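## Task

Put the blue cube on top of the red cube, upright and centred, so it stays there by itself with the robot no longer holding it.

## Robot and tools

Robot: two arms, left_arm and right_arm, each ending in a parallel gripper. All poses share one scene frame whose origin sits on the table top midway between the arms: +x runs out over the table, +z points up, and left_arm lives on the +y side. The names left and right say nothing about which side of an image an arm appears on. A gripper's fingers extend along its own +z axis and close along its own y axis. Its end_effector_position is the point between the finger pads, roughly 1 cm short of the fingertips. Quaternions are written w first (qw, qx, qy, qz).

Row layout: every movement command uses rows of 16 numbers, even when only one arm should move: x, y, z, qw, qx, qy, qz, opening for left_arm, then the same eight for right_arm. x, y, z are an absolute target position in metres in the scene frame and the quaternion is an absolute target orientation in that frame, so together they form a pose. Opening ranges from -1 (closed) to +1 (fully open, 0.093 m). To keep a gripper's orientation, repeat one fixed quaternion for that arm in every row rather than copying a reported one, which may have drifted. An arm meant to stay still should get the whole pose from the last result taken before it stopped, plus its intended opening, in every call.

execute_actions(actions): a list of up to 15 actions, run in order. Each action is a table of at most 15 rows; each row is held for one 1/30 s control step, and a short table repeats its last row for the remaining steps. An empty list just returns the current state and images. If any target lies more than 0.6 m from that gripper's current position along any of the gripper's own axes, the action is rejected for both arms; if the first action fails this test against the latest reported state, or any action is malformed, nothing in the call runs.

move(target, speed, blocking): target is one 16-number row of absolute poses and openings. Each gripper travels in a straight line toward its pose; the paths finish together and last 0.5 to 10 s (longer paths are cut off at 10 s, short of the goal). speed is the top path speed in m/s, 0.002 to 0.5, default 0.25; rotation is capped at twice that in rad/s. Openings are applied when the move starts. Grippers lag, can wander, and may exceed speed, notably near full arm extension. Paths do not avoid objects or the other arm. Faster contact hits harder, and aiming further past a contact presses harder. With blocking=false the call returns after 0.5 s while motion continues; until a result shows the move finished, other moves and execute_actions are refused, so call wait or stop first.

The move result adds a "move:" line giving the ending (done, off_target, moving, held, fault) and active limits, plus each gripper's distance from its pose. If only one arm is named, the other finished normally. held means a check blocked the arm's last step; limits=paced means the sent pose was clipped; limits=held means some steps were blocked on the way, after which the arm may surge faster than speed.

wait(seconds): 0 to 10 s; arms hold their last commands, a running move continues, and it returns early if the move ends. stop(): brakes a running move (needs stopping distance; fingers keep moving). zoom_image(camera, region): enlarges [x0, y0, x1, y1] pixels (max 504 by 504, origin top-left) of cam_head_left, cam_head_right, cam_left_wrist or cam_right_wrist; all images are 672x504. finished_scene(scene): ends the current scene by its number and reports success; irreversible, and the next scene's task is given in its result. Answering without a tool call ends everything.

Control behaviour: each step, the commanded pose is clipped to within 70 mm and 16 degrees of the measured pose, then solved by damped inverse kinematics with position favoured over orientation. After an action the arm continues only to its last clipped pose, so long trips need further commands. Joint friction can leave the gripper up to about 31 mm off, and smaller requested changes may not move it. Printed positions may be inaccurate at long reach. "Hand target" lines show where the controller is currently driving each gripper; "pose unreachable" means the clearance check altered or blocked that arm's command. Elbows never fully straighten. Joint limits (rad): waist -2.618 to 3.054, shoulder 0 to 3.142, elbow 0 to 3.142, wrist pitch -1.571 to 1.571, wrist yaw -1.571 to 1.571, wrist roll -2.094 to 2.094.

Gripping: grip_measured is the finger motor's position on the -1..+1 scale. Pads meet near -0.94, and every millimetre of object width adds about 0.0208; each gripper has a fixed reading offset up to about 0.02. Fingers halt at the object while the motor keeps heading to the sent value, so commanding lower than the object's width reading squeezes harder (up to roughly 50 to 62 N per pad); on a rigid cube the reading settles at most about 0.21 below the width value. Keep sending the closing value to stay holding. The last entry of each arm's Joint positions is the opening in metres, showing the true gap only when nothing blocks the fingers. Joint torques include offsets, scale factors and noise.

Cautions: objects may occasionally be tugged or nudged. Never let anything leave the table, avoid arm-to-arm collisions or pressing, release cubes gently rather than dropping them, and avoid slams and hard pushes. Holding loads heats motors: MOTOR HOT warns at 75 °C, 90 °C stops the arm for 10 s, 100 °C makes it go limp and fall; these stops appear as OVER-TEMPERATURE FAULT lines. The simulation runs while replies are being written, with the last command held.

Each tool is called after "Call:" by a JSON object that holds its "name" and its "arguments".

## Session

Call:
{"name": "execute_actions", "arguments": {"actions": []}}

Scene clock: 0.00 s.
left_arm: end_effector_position=(+0.3492, +0.3962, +0.4113) grip_measured=+0.088 end_effector_quat_wxyz=(+0.714, -0.021, +0.699, +0.023) | right_arm: end_effector_position=(+0.1767, -0.6408, +0.1406) grip_measured=-0.923 end_effector_quat_wxyz=(+0.133, -0.101, +0.889, -0.426)
Joint positions: left_arm=[-0.002  1.033  1.058 -0.004  0.006  0.003  0.049] | right_arm=[-1.04   1.463  0.861 -0.046  0.073 -1.325  0.001]
Joint velocities: left_arm=[-0.017 -0.007  0.002  0.007  0.066 -0.11  -0.001] | right_arm=[-0.007  0.002 -0.007 -0.007  0.037 -0.095 -0.   ]
Joint torques (N m, as the arm reports them, + toward a larger angle): no reading
Motor temperatures (°C, as the motors report them): left_arm=[20 20 23 26 18 20] | right_arm=[18 20 21 19 17 21]
Hand target (left_arm): +0.349, +0.396, +0.411; +0.714, -0.021, +0.699, +0.023
Hand target (right_arm): +0.177, -0.641, +0.141; +0.133, -0.101, +0.889, -0.426

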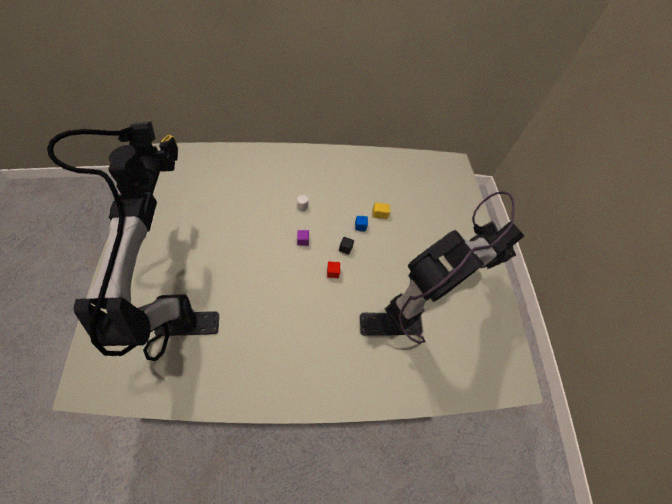

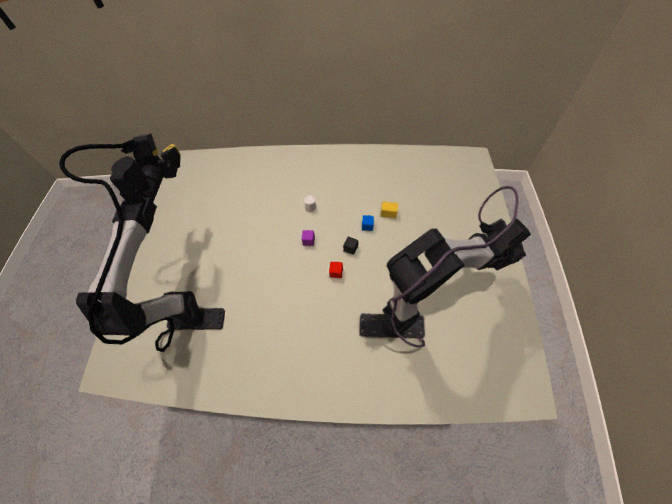

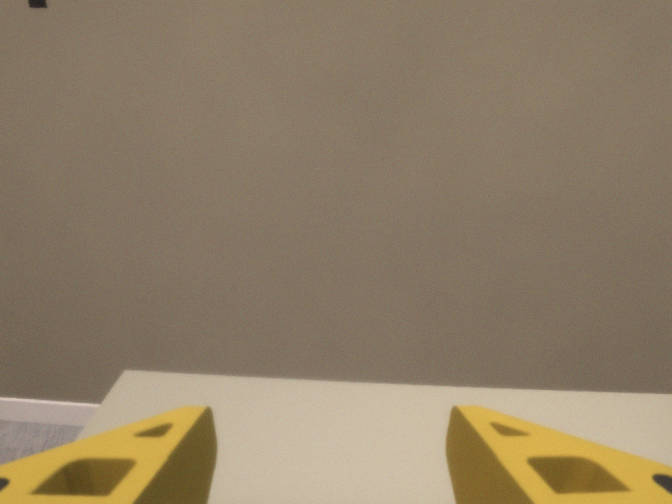

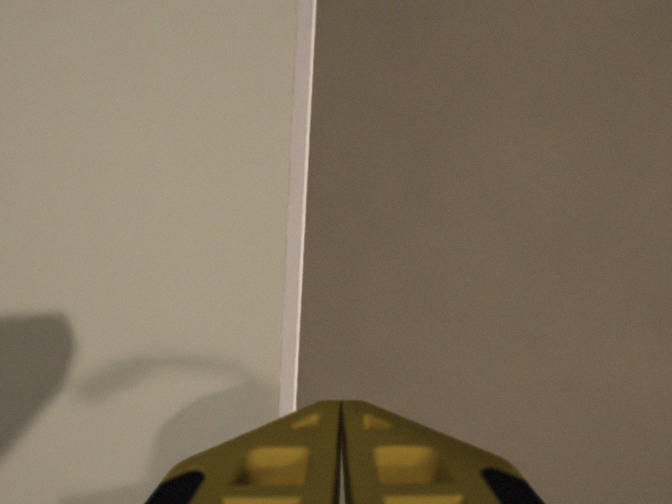

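Call:
{"name": "move", "arguments": {"target": [0.3492,0.3962,0.4113,0.714,-0.021,0.699,0.023,0.088, 0.36,-0.175,0.11,0,0,1,0,0.3]}}

Scene clock: 7.00 s.
left_arm: end_effector_position=(+0.3492, +0.3962, +0.4113) grip_measured=+0.088 end_effector_quat_wxyz=(+0.714, -0.021, +0.699, +0.023) | right_arm: end_effector_position=(+0.3539, -0.1725, +0.1127) grip_measured=+0.297 end_effector_quat_wxyz=(+0.011, -0.001, +1.000, +0.008)
Joint positions: left_arm=[-0.002  1.033  1.058 -0.004  0.006  0.003  0.049] | right_arm=[ 0.268  1.979  1.736 -1.303 -0.011  0.244  0.059]
Joint velocities: left_arm=[ 0.012 -0.007  0.017  0.051 -0.066  0.007 -0.   ] | right_arm=[-0.002  0.002  0.002 -0.051  0.022 -0.007 -0.   ]
Joint torques (N m, as the arm reports them, + toward a larger angle): left_arm=[-0.09 -3.61  7.96  2.27 -0.01 -0.07] | right_arm=[-0.07 -8.6   8.54  0.33 -0.02  0.14]
Motor temperatures (°C, as the motors report them): left_arm=[20 20 24 29 18 20] | right_arm=[18 21 22 20 17 21]
Hand target (left_arm): +0.349, +0.396, +0.411; +0.714, -0.021, +0.699, +0.023
Hand target (right_arm): +0.354, -0.171, +0.108; -0.001, +0.005, +1.000, +0.011
Off the commanded pose (left_arm): 0.000 m, 0 deg.
Off the commanded pose (right_arm): 0.007 m, 2 deg.
move: done

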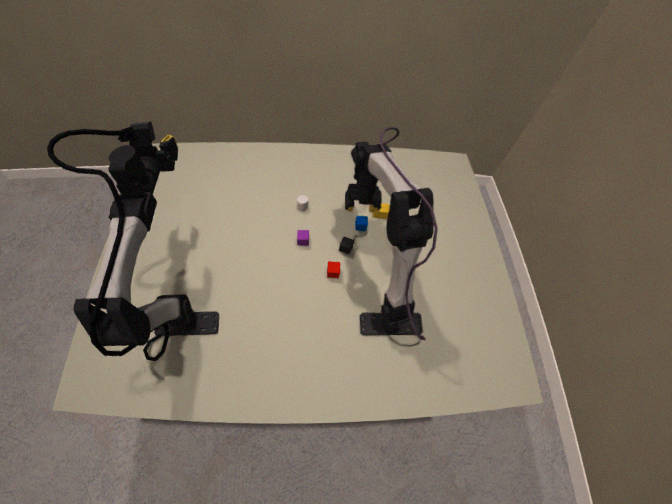

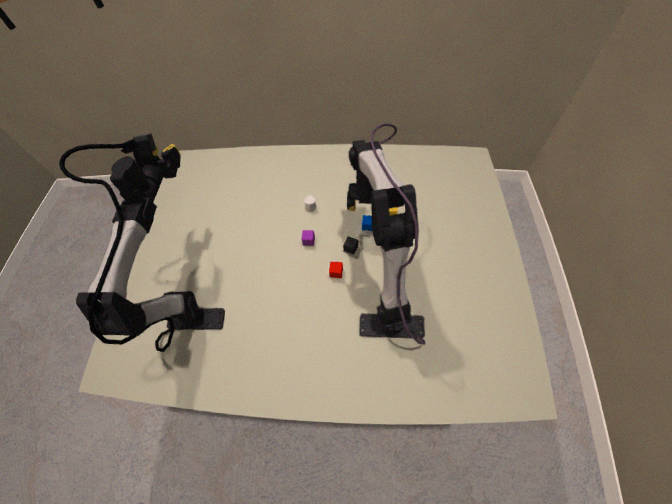

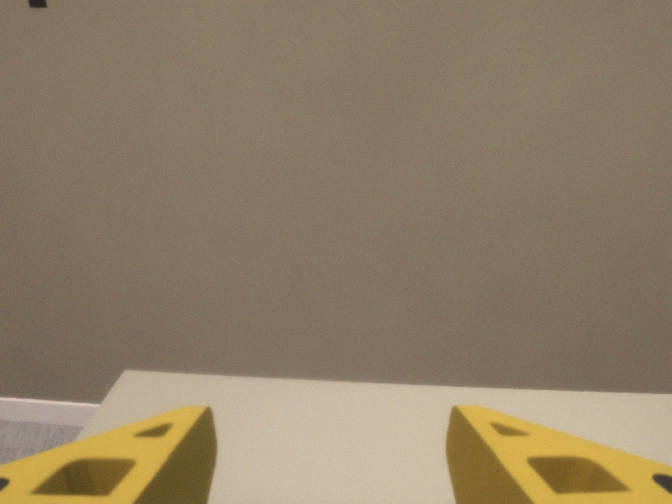

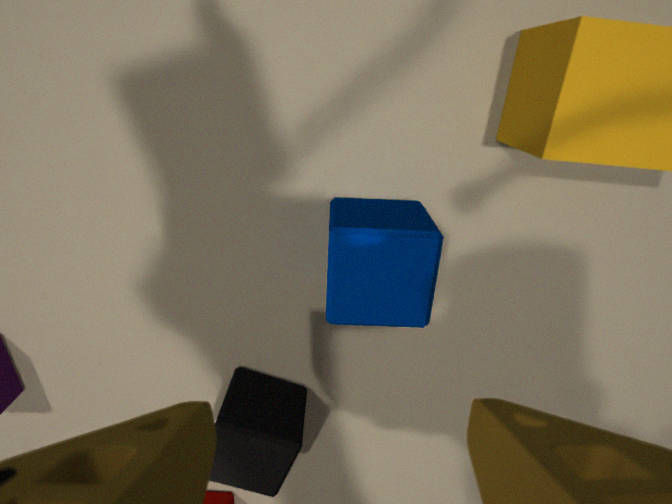

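Call:
{"name": "move", "arguments": {"target": [0.3492,0.3962,0.4113,0.714,-0.021,0.699,0.023,0.088, 0.363,-0.192,0.065,0,0.035,0.999,0,0.3], "speed": 0.1}}

Call:
{"name": "move", "arguments": {"target": [0.3492,0.3962,0.4113,0.714,-0.021,0.699,0.023,0.088, 0.358,-0.192,0.01,0,0.035,0.999,0,0.3], "speed": 0.06}}

Scene clock: 14.00 s.
left_arm: end_effector_position=(+0.3492, +0.3962, +0.4113) grip_measured=+0.088 end_effector_quat_wxyz=(+0.714, -0.021, +0.699, +0.023) | right_arm: end_effector_position=(+0.3666, -0.1871, +0.0780) grip_measured=+0.297 end_effector_quat_wxyz=(+0.015, +0.027, +0.999, +0.008)
Joint positions: left_arm=[-0.002  1.033  1.058 -0.004  0.006  0.003  0.049] | right_arm=[ 0.225  2.017  1.652 -1.173 -0.009  0.257  0.059]
Joint velocities: left_arm=[-0.022  0.002 -0.002  0.037  0.022 -0.095 -0.   ] | right_arm=[-0.007 -0.002  0.002 -0.066  0.051  0.066 -0.001]
Joint torques (N m, as the arm reports them, + toward a larger angle): left_arm=[-0.13 -3.55  7.89  2.31 -0.01 -0.06] | right_arm=[-0.46 -9.09  5.39  0.53  0.21  0.14]
Motor temperatures (°C, as the motors report them): left_arm=[20 20 25 30 18 20] | right_arm=[18 22 23 20 17 21]
Hand target (left_arm): +0.349, +0.396, +0.411; +0.714, -0.021, +0.699, +0.023
Hand target (right_arm): +0.363, -0.192, +0.065; +0.000, +0.035, +0.999, -0.000
Off the commanded pose (left_arm): 0.000 m, 0 deg.
Off the commanded pose (right_arm): 0.014 m, 2 deg.
move: off_target (right_arm)

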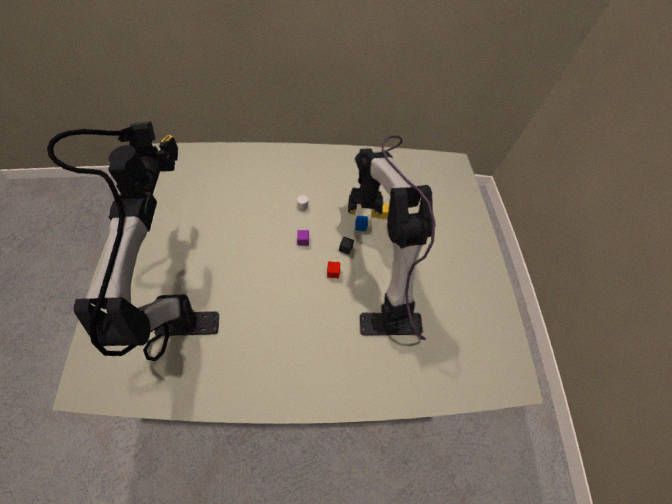

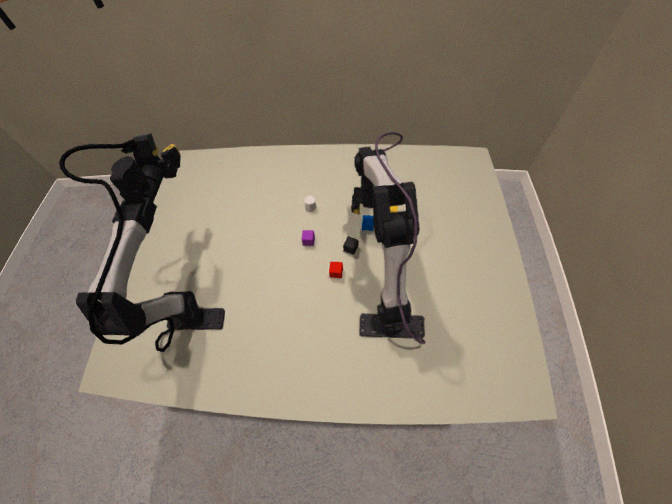

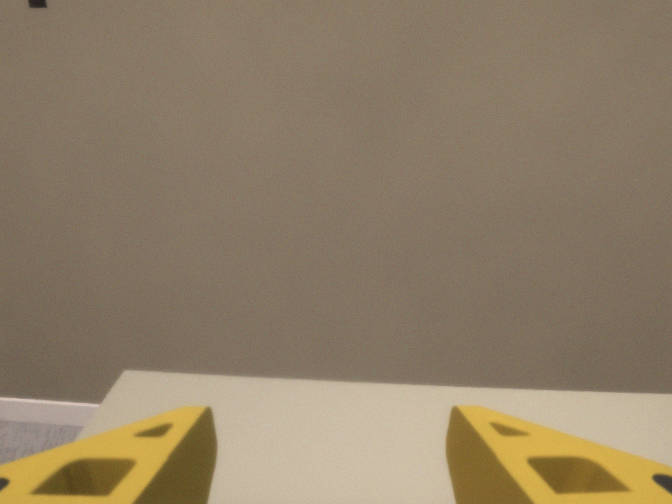

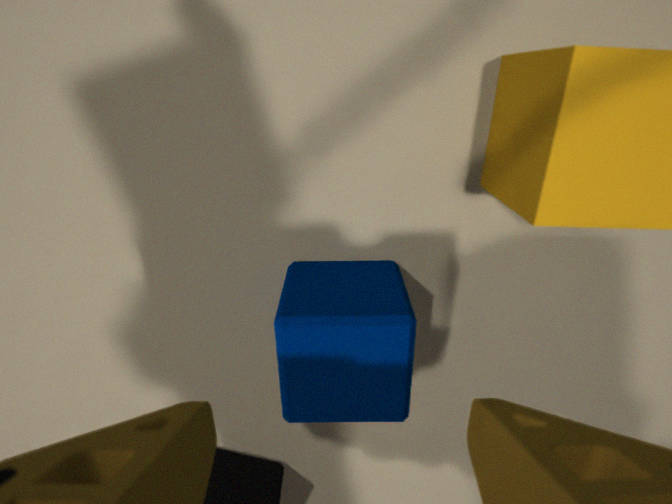

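Scene clock: 15.63 s.
left_arm: end_effector_position=(+0.3492, +0.3962, +0.4113) grip_measured=+0.088 end_effector_quat_wxyz=(+0.714, -0.021, +0.699, +0.023) | right_arm: end_effector_position=(+0.3643, -0.1875, +0.0240) grip_measured=+0.297 end_effector_quat_wxyz=(+0.017, +0.028, +0.999, +0.008)
Joint positions: left_arm=[-0.002  1.033  1.058 -0.004  0.006  0.003  0.049] | right_arm=[ 0.225  2.052  1.484 -0.967 -0.009  0.26   0.059]
Joint velocities: left_arm=[-0.012  0.002  0.012  0.037 -0.066  0.007 -0.001] | right_arm=[ 0.027 -0.027  0.002  0.007  0.066 -0.081  0.   ]
Joint torques (N m, as the arm reports them, + toward a larger angle): left_arm=[-0.09 -3.56  7.92  2.27 -0.01 -0.05] | right_arm=[-0.52 -9.11  4.99  0.53  0.19  0.16]
Motor temperatures (°C, as the motors report them): left_arm=[20 20 26 31 18 20] | right_arm=[18 22 23 20 17 21]
Hand target (left_arm): +0.349, +0.396, +0.411; +0.714, -0.021, +0.699, +0.023
Hand target (right_arm): +0.358, -0.192, +0.010; -0.000, +0.035, +0.999, -0.000
Off the commanded pose (left_arm): 0.000 m, 0 deg.
Off the commanded pose (right_arm): 0.016 m, 2 deg.
move: off_target (right_arm)

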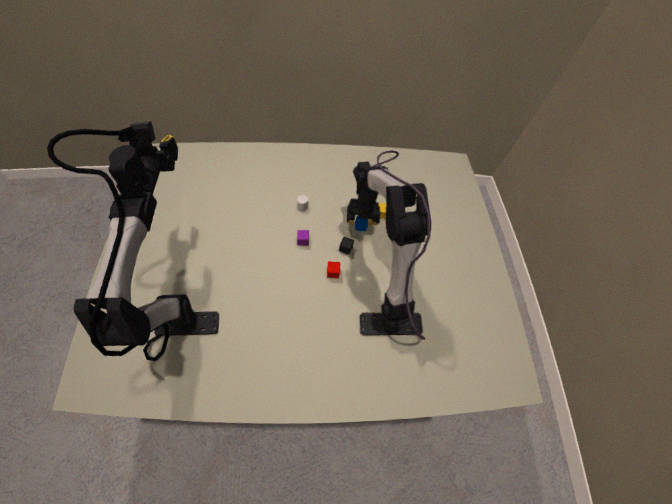

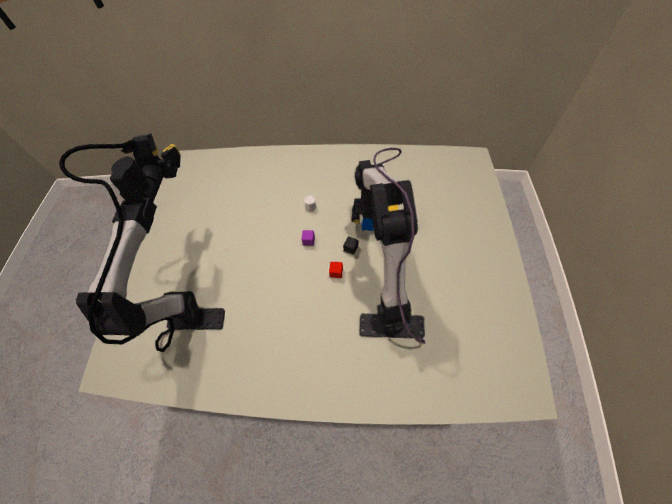

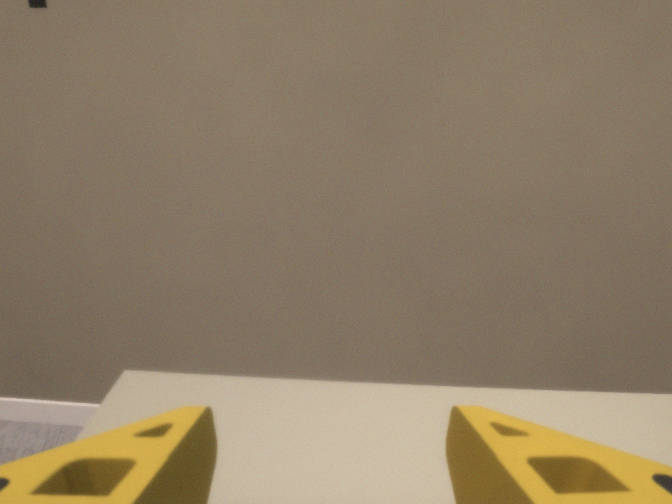

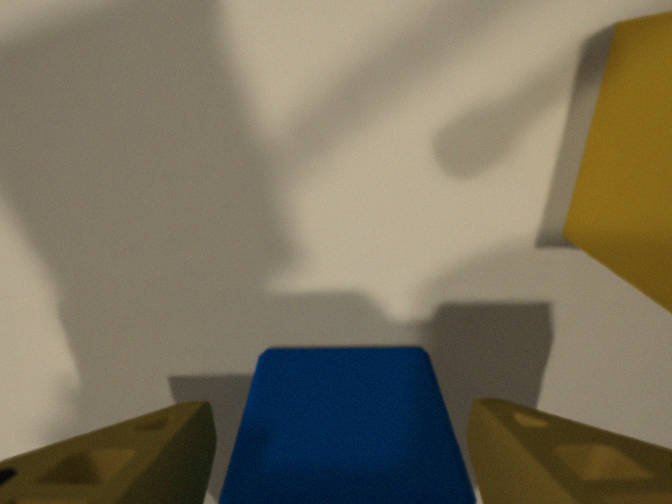

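Call:
{"name": "move", "arguments": {"target": [0.3492,0.3962,0.4113,0.714,-0.021,0.699,0.023,0.088, 0.358,-0.192,0.01,0,0.035,0.999,0,-0.4]}}

Call:
{"name": "move", "arguments": {"target": [0.3492,0.3962,0.4113,0.714,-0.021,0.699,0.023,0.088, 0.36,-0.188,0.11,0,0.035,0.999,0,-0.4], "speed": 0.1}}

Call:
{"name": "move", "arguments": {"target": [0.3492,0.3962,0.4113,0.714,-0.021,0.699,0.023,0.088, 0.16,-0.09,0.11,0,0.035,0.999,0,-0.4], "speed": 0.15}}

Scene clock: 20.73 s.
left_arm: end_effector_position=(+0.3492, +0.3962, +0.4113) grip_measured=+0.088 end_effector_quat_wxyz=(+0.714, -0.021, +0.699, +0.023) | right_arm: end_effector_position=(+0.3647, -0.1874, +0.0240) grip_measured=-0.293 end_effector_quat_wxyz=(+0.017, +0.028, +0.999, +0.009)
Joint positions: left_arm=[-0.002  1.033  1.058 -0.004  0.006  0.003  0.049] | right_arm=[ 0.225  2.052  1.484 -0.965 -0.009  0.26   0.031]
Joint velocities: left_arm=[-0.007 -0.002  0.017 -0.007  0.066  0.037  0.001] | right_arm=[-0.017 -0.007  0.012  0.081 -0.051 -0.037 -0.   ]
Joint torques (N m, as the arm reports them, + toward a larger angle): left_arm=[-0.09 -3.63  7.89  2.29  0.   -0.06] | right_arm=[-0.65 -9.07  5.01  0.55  0.18  0.19]
Motor temperatures (°C, as the motors report them): left_arm=[20 20 26 32 18 20] | right_arm=[18 23 23 20 17 21]
Hand target (left_arm): +0.349, +0.396, +0.411; +0.714, -0.021, +0.699, +0.023
Hand target (right_arm): +0.358, -0.192, +0.010; -0.000, +0.035, +0.999, -0.000
Off the commanded pose (left_arm): 0.000 m, 0 deg.
Off the commanded pose (right_arm): 0.016 m, 2 deg.
move: off_target (right_arm)

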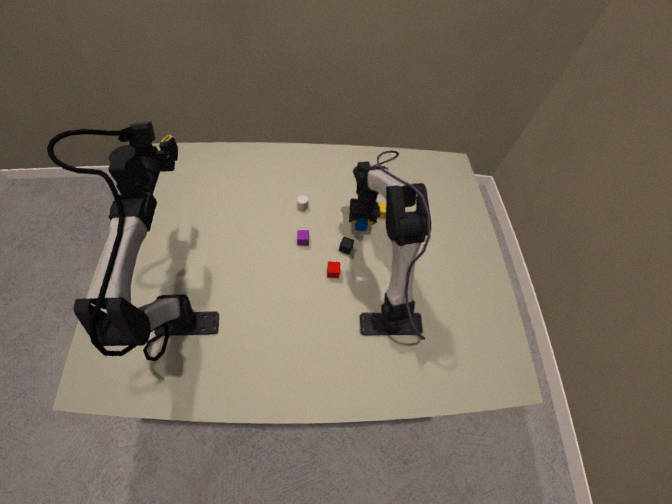

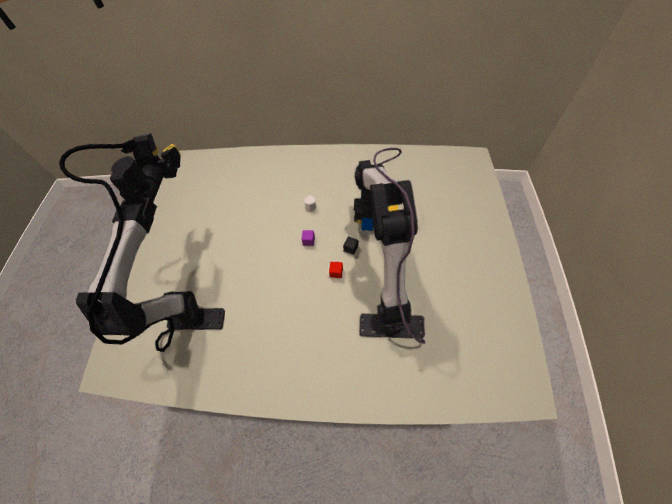

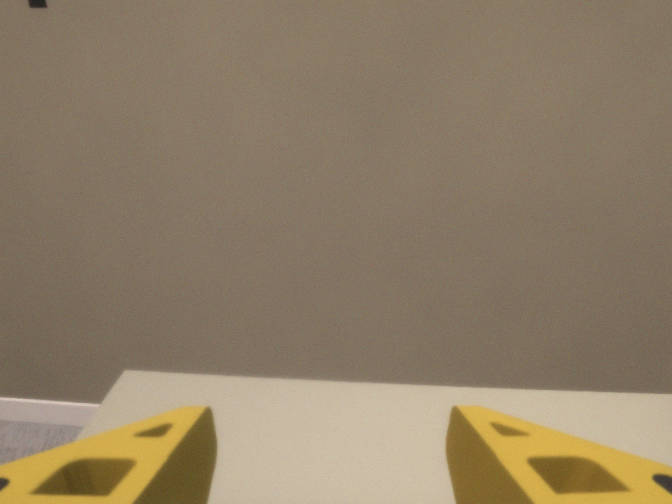

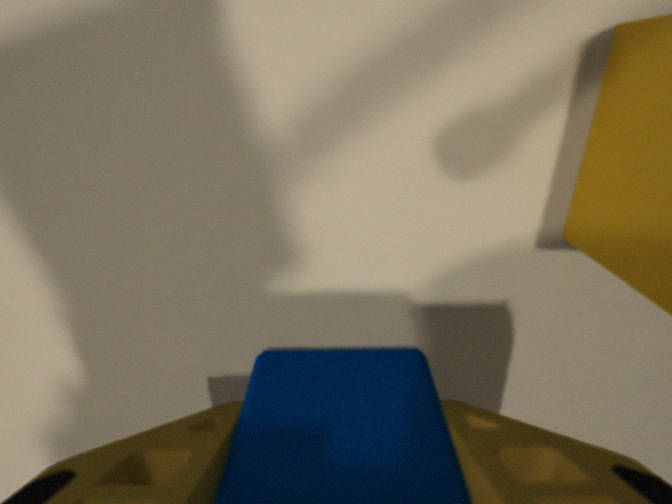

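Scene clock: 22.20 s.
left_arm: end_effector_position=(+0.3492, +0.3962, +0.4113) grip_measured=+0.088 end_effector_quat_wxyz=(+0.714, -0.021, +0.699, +0.023) | right_arm: end_effector_position=(+0.3591, -0.1886, +0.1020) grip_measured=-0.293 end_effector_quat_wxyz=(-0.007, +0.033, +0.999, +0.003)
Joint positions: left_arm=[-0.002  1.033  1.058 -0.004  0.006  0.003  0.049] | right_arm=[ 0.225  2.023  1.757 -1.318 -0.009  0.269  0.031]
Joint velocities: left_arm=[ 0.007  0.002 -0.007 -0.022 -0.037  0.037 -0.001] | right_arm=[ 0.007  0.007  0.007  0.051 -0.022 -0.051  0.   ]
Joint torques (N m, as the arm reports them, + toward a larger angle): left_arm=[-0.12 -3.6   7.85  2.26  0.01 -0.07] | right_arm=[  0.31 -11.72   8.34   0.26   0.2    0.15]
Motor temperatures (°C, as the motors report them): left_arm=[20 20 26 32 18 20] | right_arm=[18 23 23 20 17 21]
Hand target (left_arm): +0.349, +0.396, +0.411; +0.714, -0.021, +0.699, +0.023
Hand target (right_arm): +0.360, -0.188, +0.110; +0.000, +0.035, +0.999, +0.000
Off the commanded pose (left_arm): 0.000 m, 0 deg.
Off the commanded pose (right_arm): 0.008 m, 1 deg.
move: done

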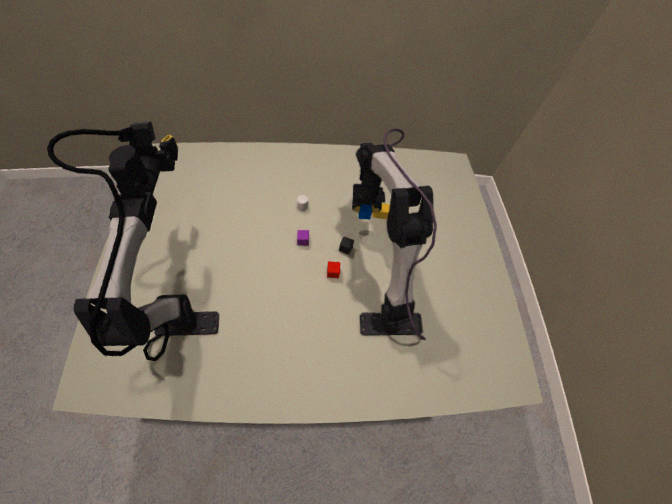

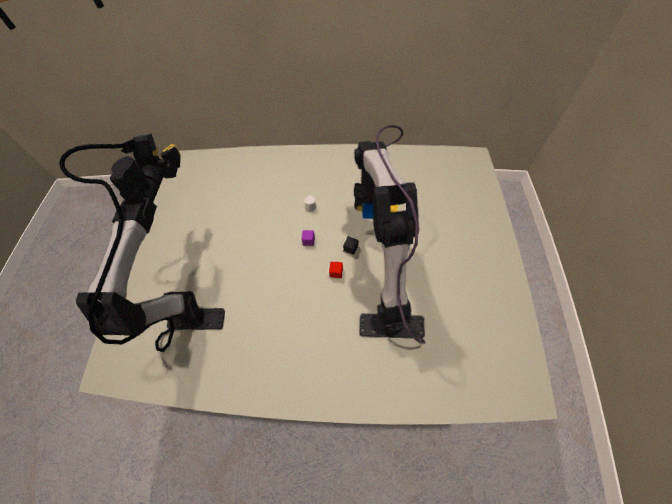

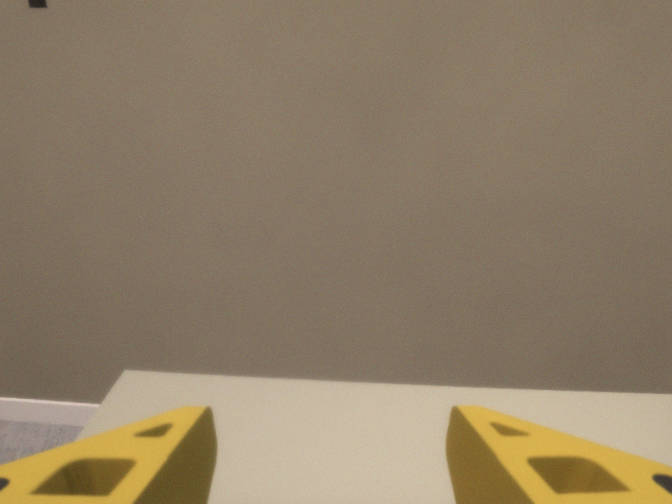

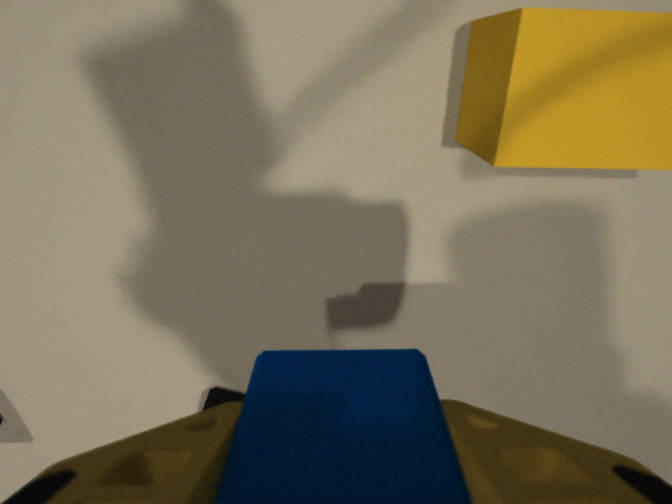

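Scene clock: 24.27 s.
left_arm: end_effector_position=(+0.3492, +0.3962, +0.4113) grip_measured=+0.088 end_effector_quat_wxyz=(+0.714, -0.021, +0.699, +0.023) | right_arm: end_effector_position=(+0.1633, -0.0881, +0.1117) grip_measured=-0.293 end_effector_quat_wxyz=(-0.001, +0.032, +0.999, +0.006)
Joint positions: left_arm=[-0.002  1.033  1.058 -0.004  0.006  0.003  0.049] | right_arm=[ 0.798  1.501  1.171 -1.233 -0.009  0.84   0.031]
Joint velocities: left_arm=[ 0.002 -0.022  0.017 -0.051  0.022 -0.022  0.   ] | right_arm=[-0.007 -0.002  0.012 -0.066  0.037  0.007  0.001]
Joint torques (N m, as the arm reports them, + toward a larger angle): left_arm=[-0.11 -3.57  7.9   2.27 -0.02 -0.06] | right_arm=[ 0.06 -7.11  4.9   0.37  0.14  0.11]
Motor temperatures (°C, as the motors report them): left_arm=[20 20 27 32 18 20] | right_arm=[18 23 23 20 17 21]
Hand target (left_arm): +0.349, +0.396, +0.411; +0.714, -0.021, +0.699, +0.023
Hand target (right_arm): +0.157, -0.092, +0.109; -0.005, +0.035, +0.999, +0.002
Off the commanded pose (left_arm): 0.000 m, 0 deg.
Off the commanded pose (right_arm): 0.004 m, 1 deg.
move: done

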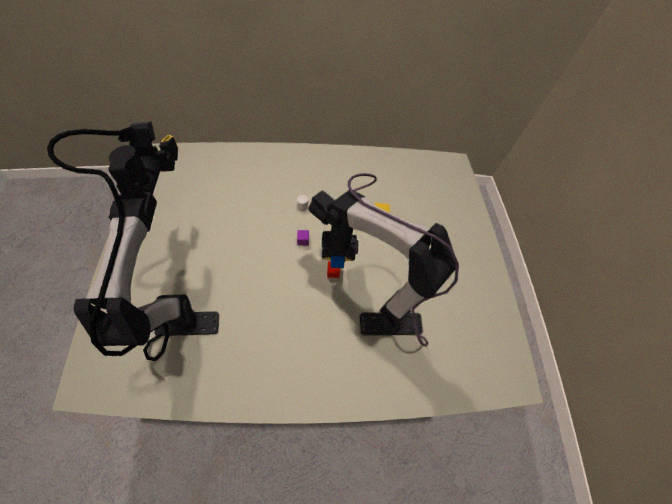

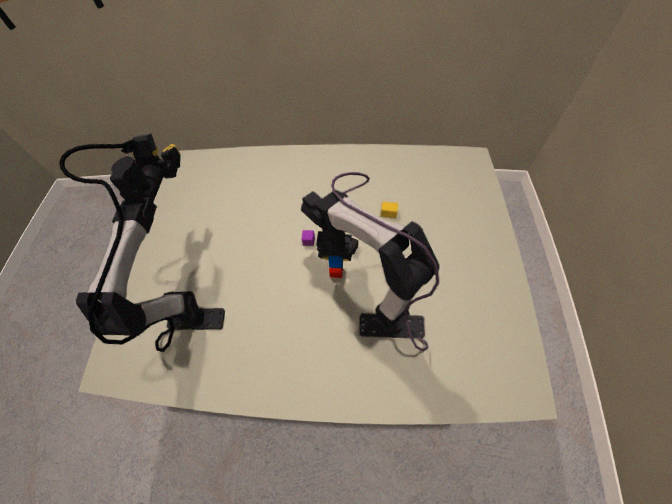

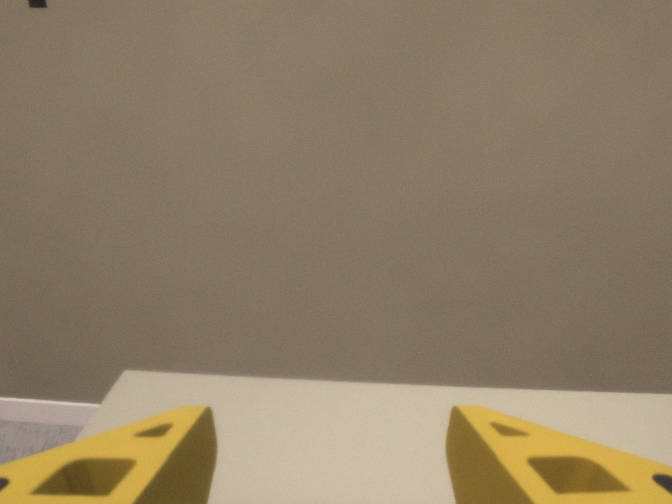

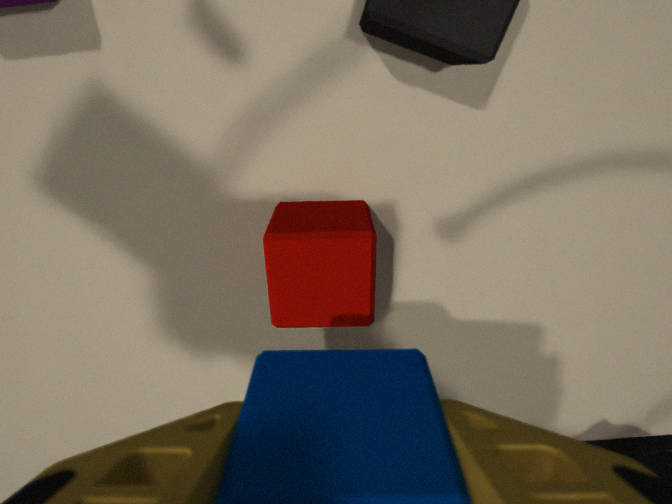

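Call:
{"name": "move", "arguments": {"target": [0.3492,0.3962,0.4113,0.714,-0.021,0.699,0.023,0.088, 0.170,-0.083,0.075,0,0.02,1,0,-0.4], "speed": 0.06}}

Scene clock: 29.43 s.
left_arm: end_effector_position=(+0.3492, +0.3962, +0.4113) grip_measured=+0.088 end_effector_quat_wxyz=(+0.714, -0.021, +0.699, +0.023) | right_arm: end_effector_position=(+0.1728, -0.0788, +0.0860) grip_measured=-0.293 end_effector_quat_wxyz=(+0.009, +0.026, +1.000, +0.015)
Joint positions: left_arm=[-0.002  1.033  1.058 -0.004  0.006  0.003  0.049] | right_arm=[ 0.798  1.541  1.105 -1.101 -0.009  0.828  0.031]
Joint velocities: left_arm=[-0.002  0.002  0.037  0.066 -0.022 -0.037  0.001] | right_arm=[ 0.002 -0.012 -0.002 -0.037 -0.022  0.007 -0.001]
Joint torques (N m, as the arm reports them, + toward a larger angle): left_arm=[-0.1  -3.64  7.82  2.28  0.   -0.06] | right_arm=[ 0.05 -4.5   4.99  0.55  0.24  0.03]
Motor temperatures (°C, as the motors report them): left_arm=[20 20 27 33 18 20] | right_arm=[18 23 23 20 17 21]
Hand target (left_arm): +0.349, +0.396, +0.411; +0.714, -0.021, +0.699, +0.023
Hand target (right_arm): +0.170, -0.083, +0.075; -0.000, +0.020, +1.000, +0.000
Off the commanded pose (left_arm): 0.000 m, 0 deg.
Off the commanded pose (right_arm): 0.012 m, 2 deg.
move: off_target (right_arm)

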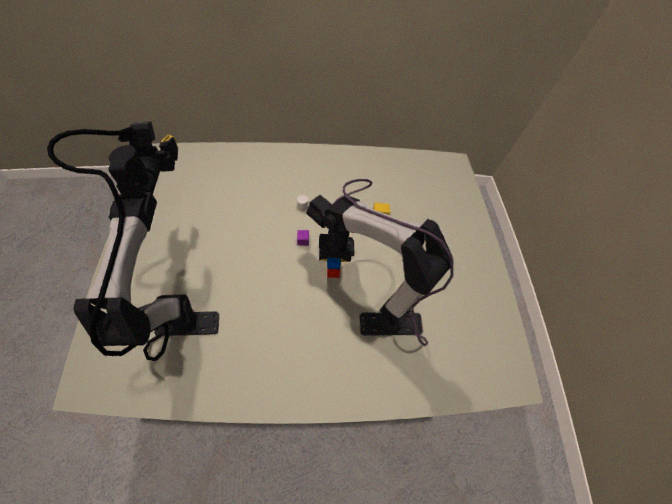

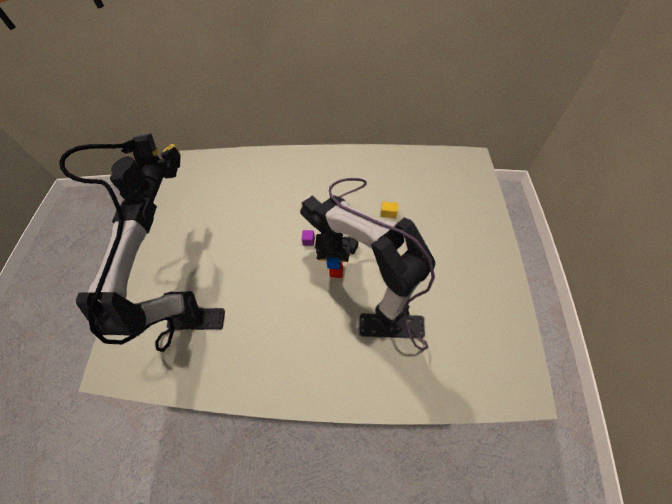

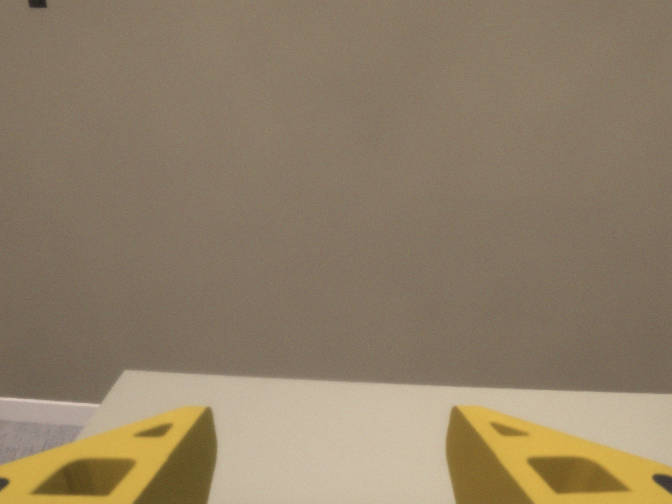

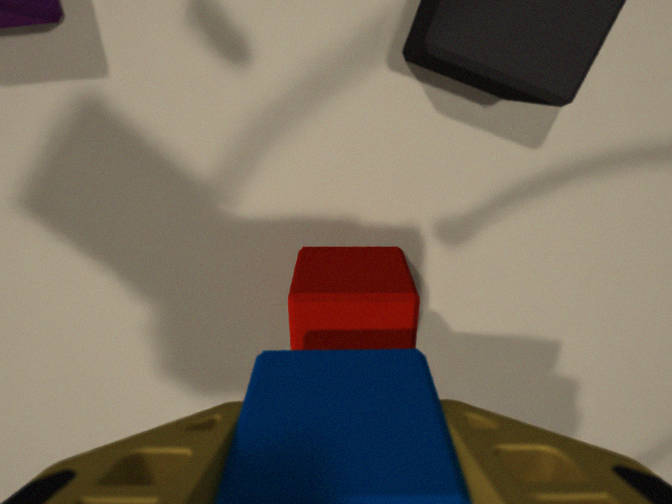

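Call:
{"name": "move", "arguments": {"target": [0.3492,0.3962,0.4113,0.714,-0.021,0.699,0.023,0.088, 0.171,-0.088,0.057,0,0.02,1,0,-0.4], "speed": 0.04}}

Scene clock: 33.20 s.
left_arm: end_effector_position=(+0.3492, +0.3962, +0.4113) grip_measured=+0.088 end_effector_quat_wxyz=(+0.714, -0.021, +0.699, +0.023) | right_arm: end_effector_position=(+0.1723, -0.0814, +0.0701) grip_measured=-0.293 end_effector_quat_wxyz=(+0.011, +0.021, +1.000, +0.018)
Joint positions: left_arm=[-0.002  1.033  1.058 -0.004  0.006  0.003  0.049] | right_arm=[ 0.793  1.541  1.04  -1.029 -0.009  0.812  0.031]
Joint velocities: left_arm=[ 0.002 -0.007 -0.007 -0.081 -0.037 -0.037  0.   ] | right_arm=[ 0.007 -0.007  0.012  0.081  0.037  0.022  0.   ]
Joint torques (N m, as the arm reports them, + toward a larger angle): left_arm=[-0.04 -3.56  7.8   2.28 -0.01 -0.07] | right_arm=[-0.6  -3.93  4.97  0.5   0.22 -0.06]
Motor temperatures (°C, as the motors report them): left_arm=[20 20 27 33 18 20] | right_arm=[18 23 23 20 17 21]
Hand target (left_arm): +0.349, +0.396, +0.411; +0.714, -0.021, +0.699, +0.023
Hand target (right_arm): +0.171, -0.088, +0.057; -0.000, +0.020, +1.000, -0.000
Off the commanded pose (left_arm): 0.000 m, 0 deg.
Off the commanded pose (right_arm): 0.015 m, 2 deg.
move: off_target (right_arm)

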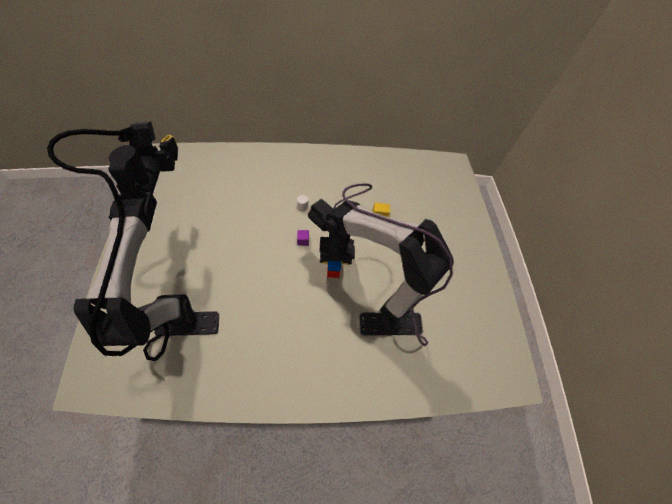

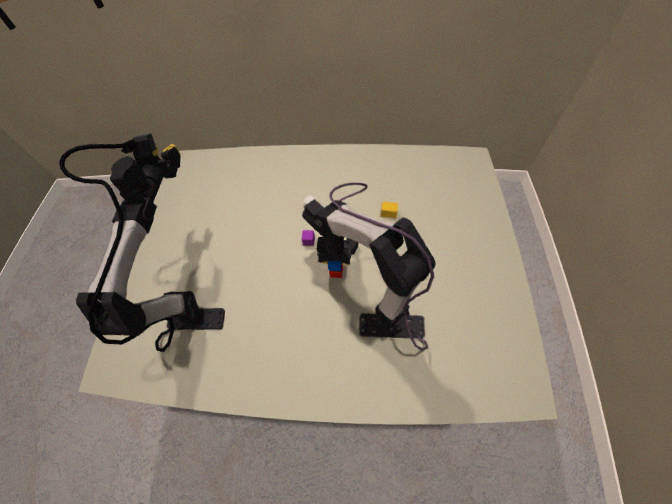

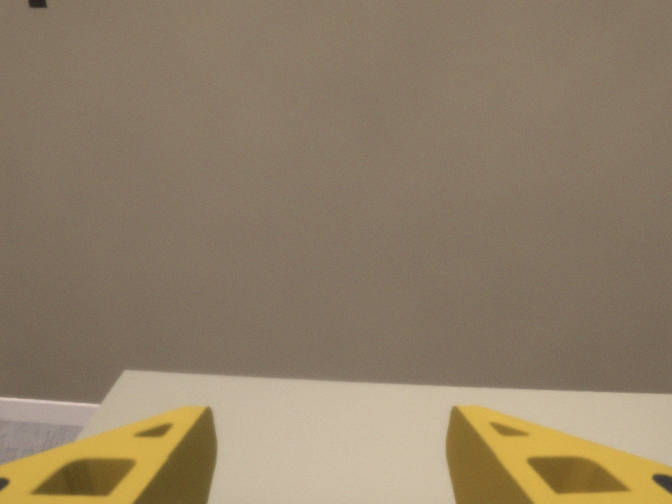

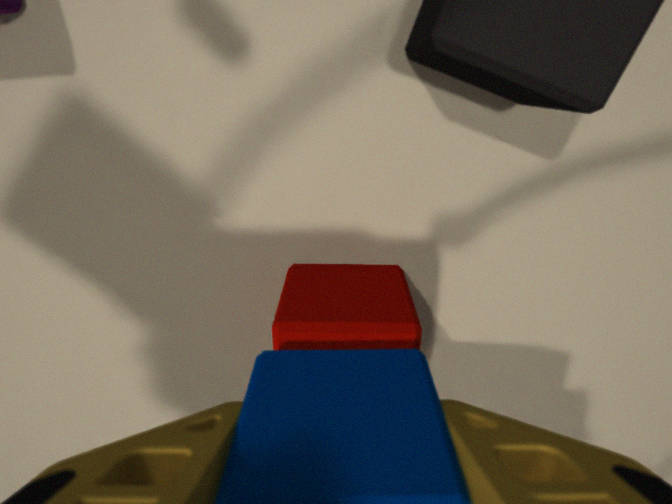

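Call:
{"name": "move", "arguments": {"target": [0.3492,0.3962,0.4113,0.714,-0.021,0.699,0.023,0.088, 0.171,-0.090,0.049,0,0.025,1,0,-0.4], "speed": 0.03}}

Scene clock: 37.03 s.
left_arm: end_effector_position=(+0.3492, +0.3962, +0.4113) grip_measured=+0.088 end_effector_quat_wxyz=(+0.714, -0.021, +0.699, +0.023) | right_arm: end_effector_position=(+0.1729, -0.0831, +0.0616) grip_measured=-0.293 end_effector_quat_wxyz=(+0.010, +0.023, +1.000, +0.016)
Joint positions: left_arm=[-0.002  1.033  1.058 -0.004  0.006  0.003  0.049] | right_arm=[ 0.787  1.55   1.014 -0.997 -0.009  0.812  0.031]
Joint velocities: left_arm=[-0.002 -0.002 -0.007  0.051 -0.022  0.007 -0.   ] | right_arm=[-0.012  0.007  0.002 -0.095  0.037  0.007 -0.001]
Joint torques (N m, as the arm reports them, + toward a larger angle): left_arm=[-0.08 -3.63  7.87  2.27  0.   -0.06] | right_arm=[-0.61 -4.3   4.86  0.56  0.24  0.03]
Motor temperatures (°C, as the motors report them): left_arm=[20 21 28 34 18 20] | right_arm=[18 23 23 20 17 21]
Hand target (left_arm): +0.349, +0.396, +0.411; +0.714, -0.021, +0.699, +0.023
Hand target (right_arm): +0.171, -0.090, +0.050; +0.000, +0.025, +1.000, +0.000
Off the commanded pose (left_arm): 0.000 m, 0 deg.
Off the commanded pose (right_arm): 0.014 m, 2 deg.
move: off_target (right_arm)

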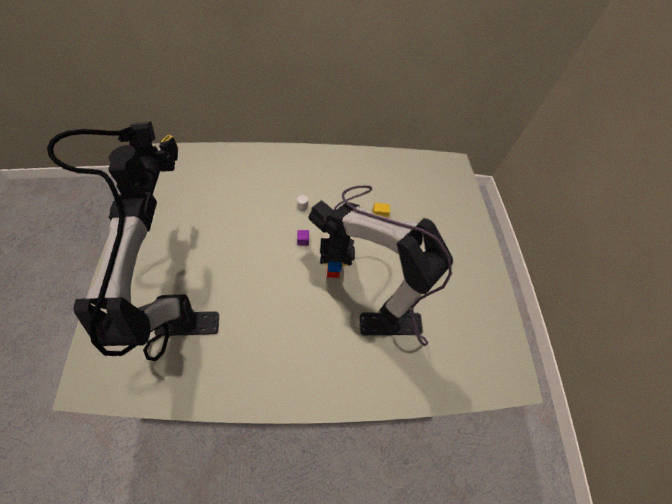

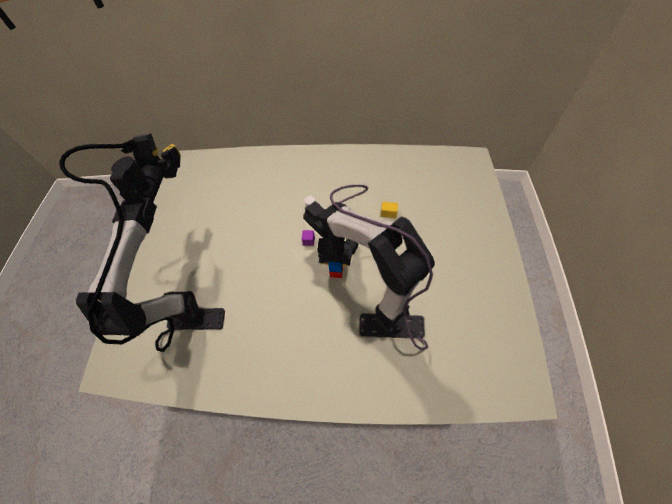

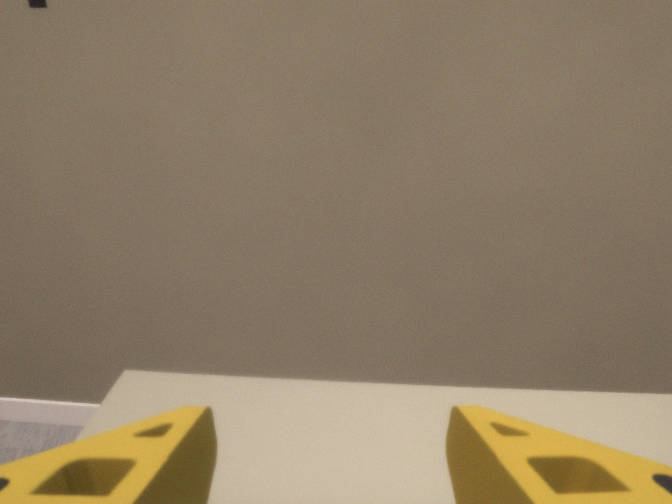

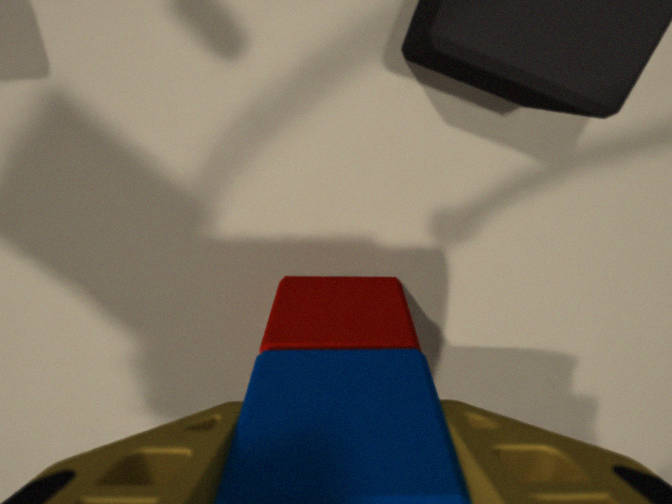

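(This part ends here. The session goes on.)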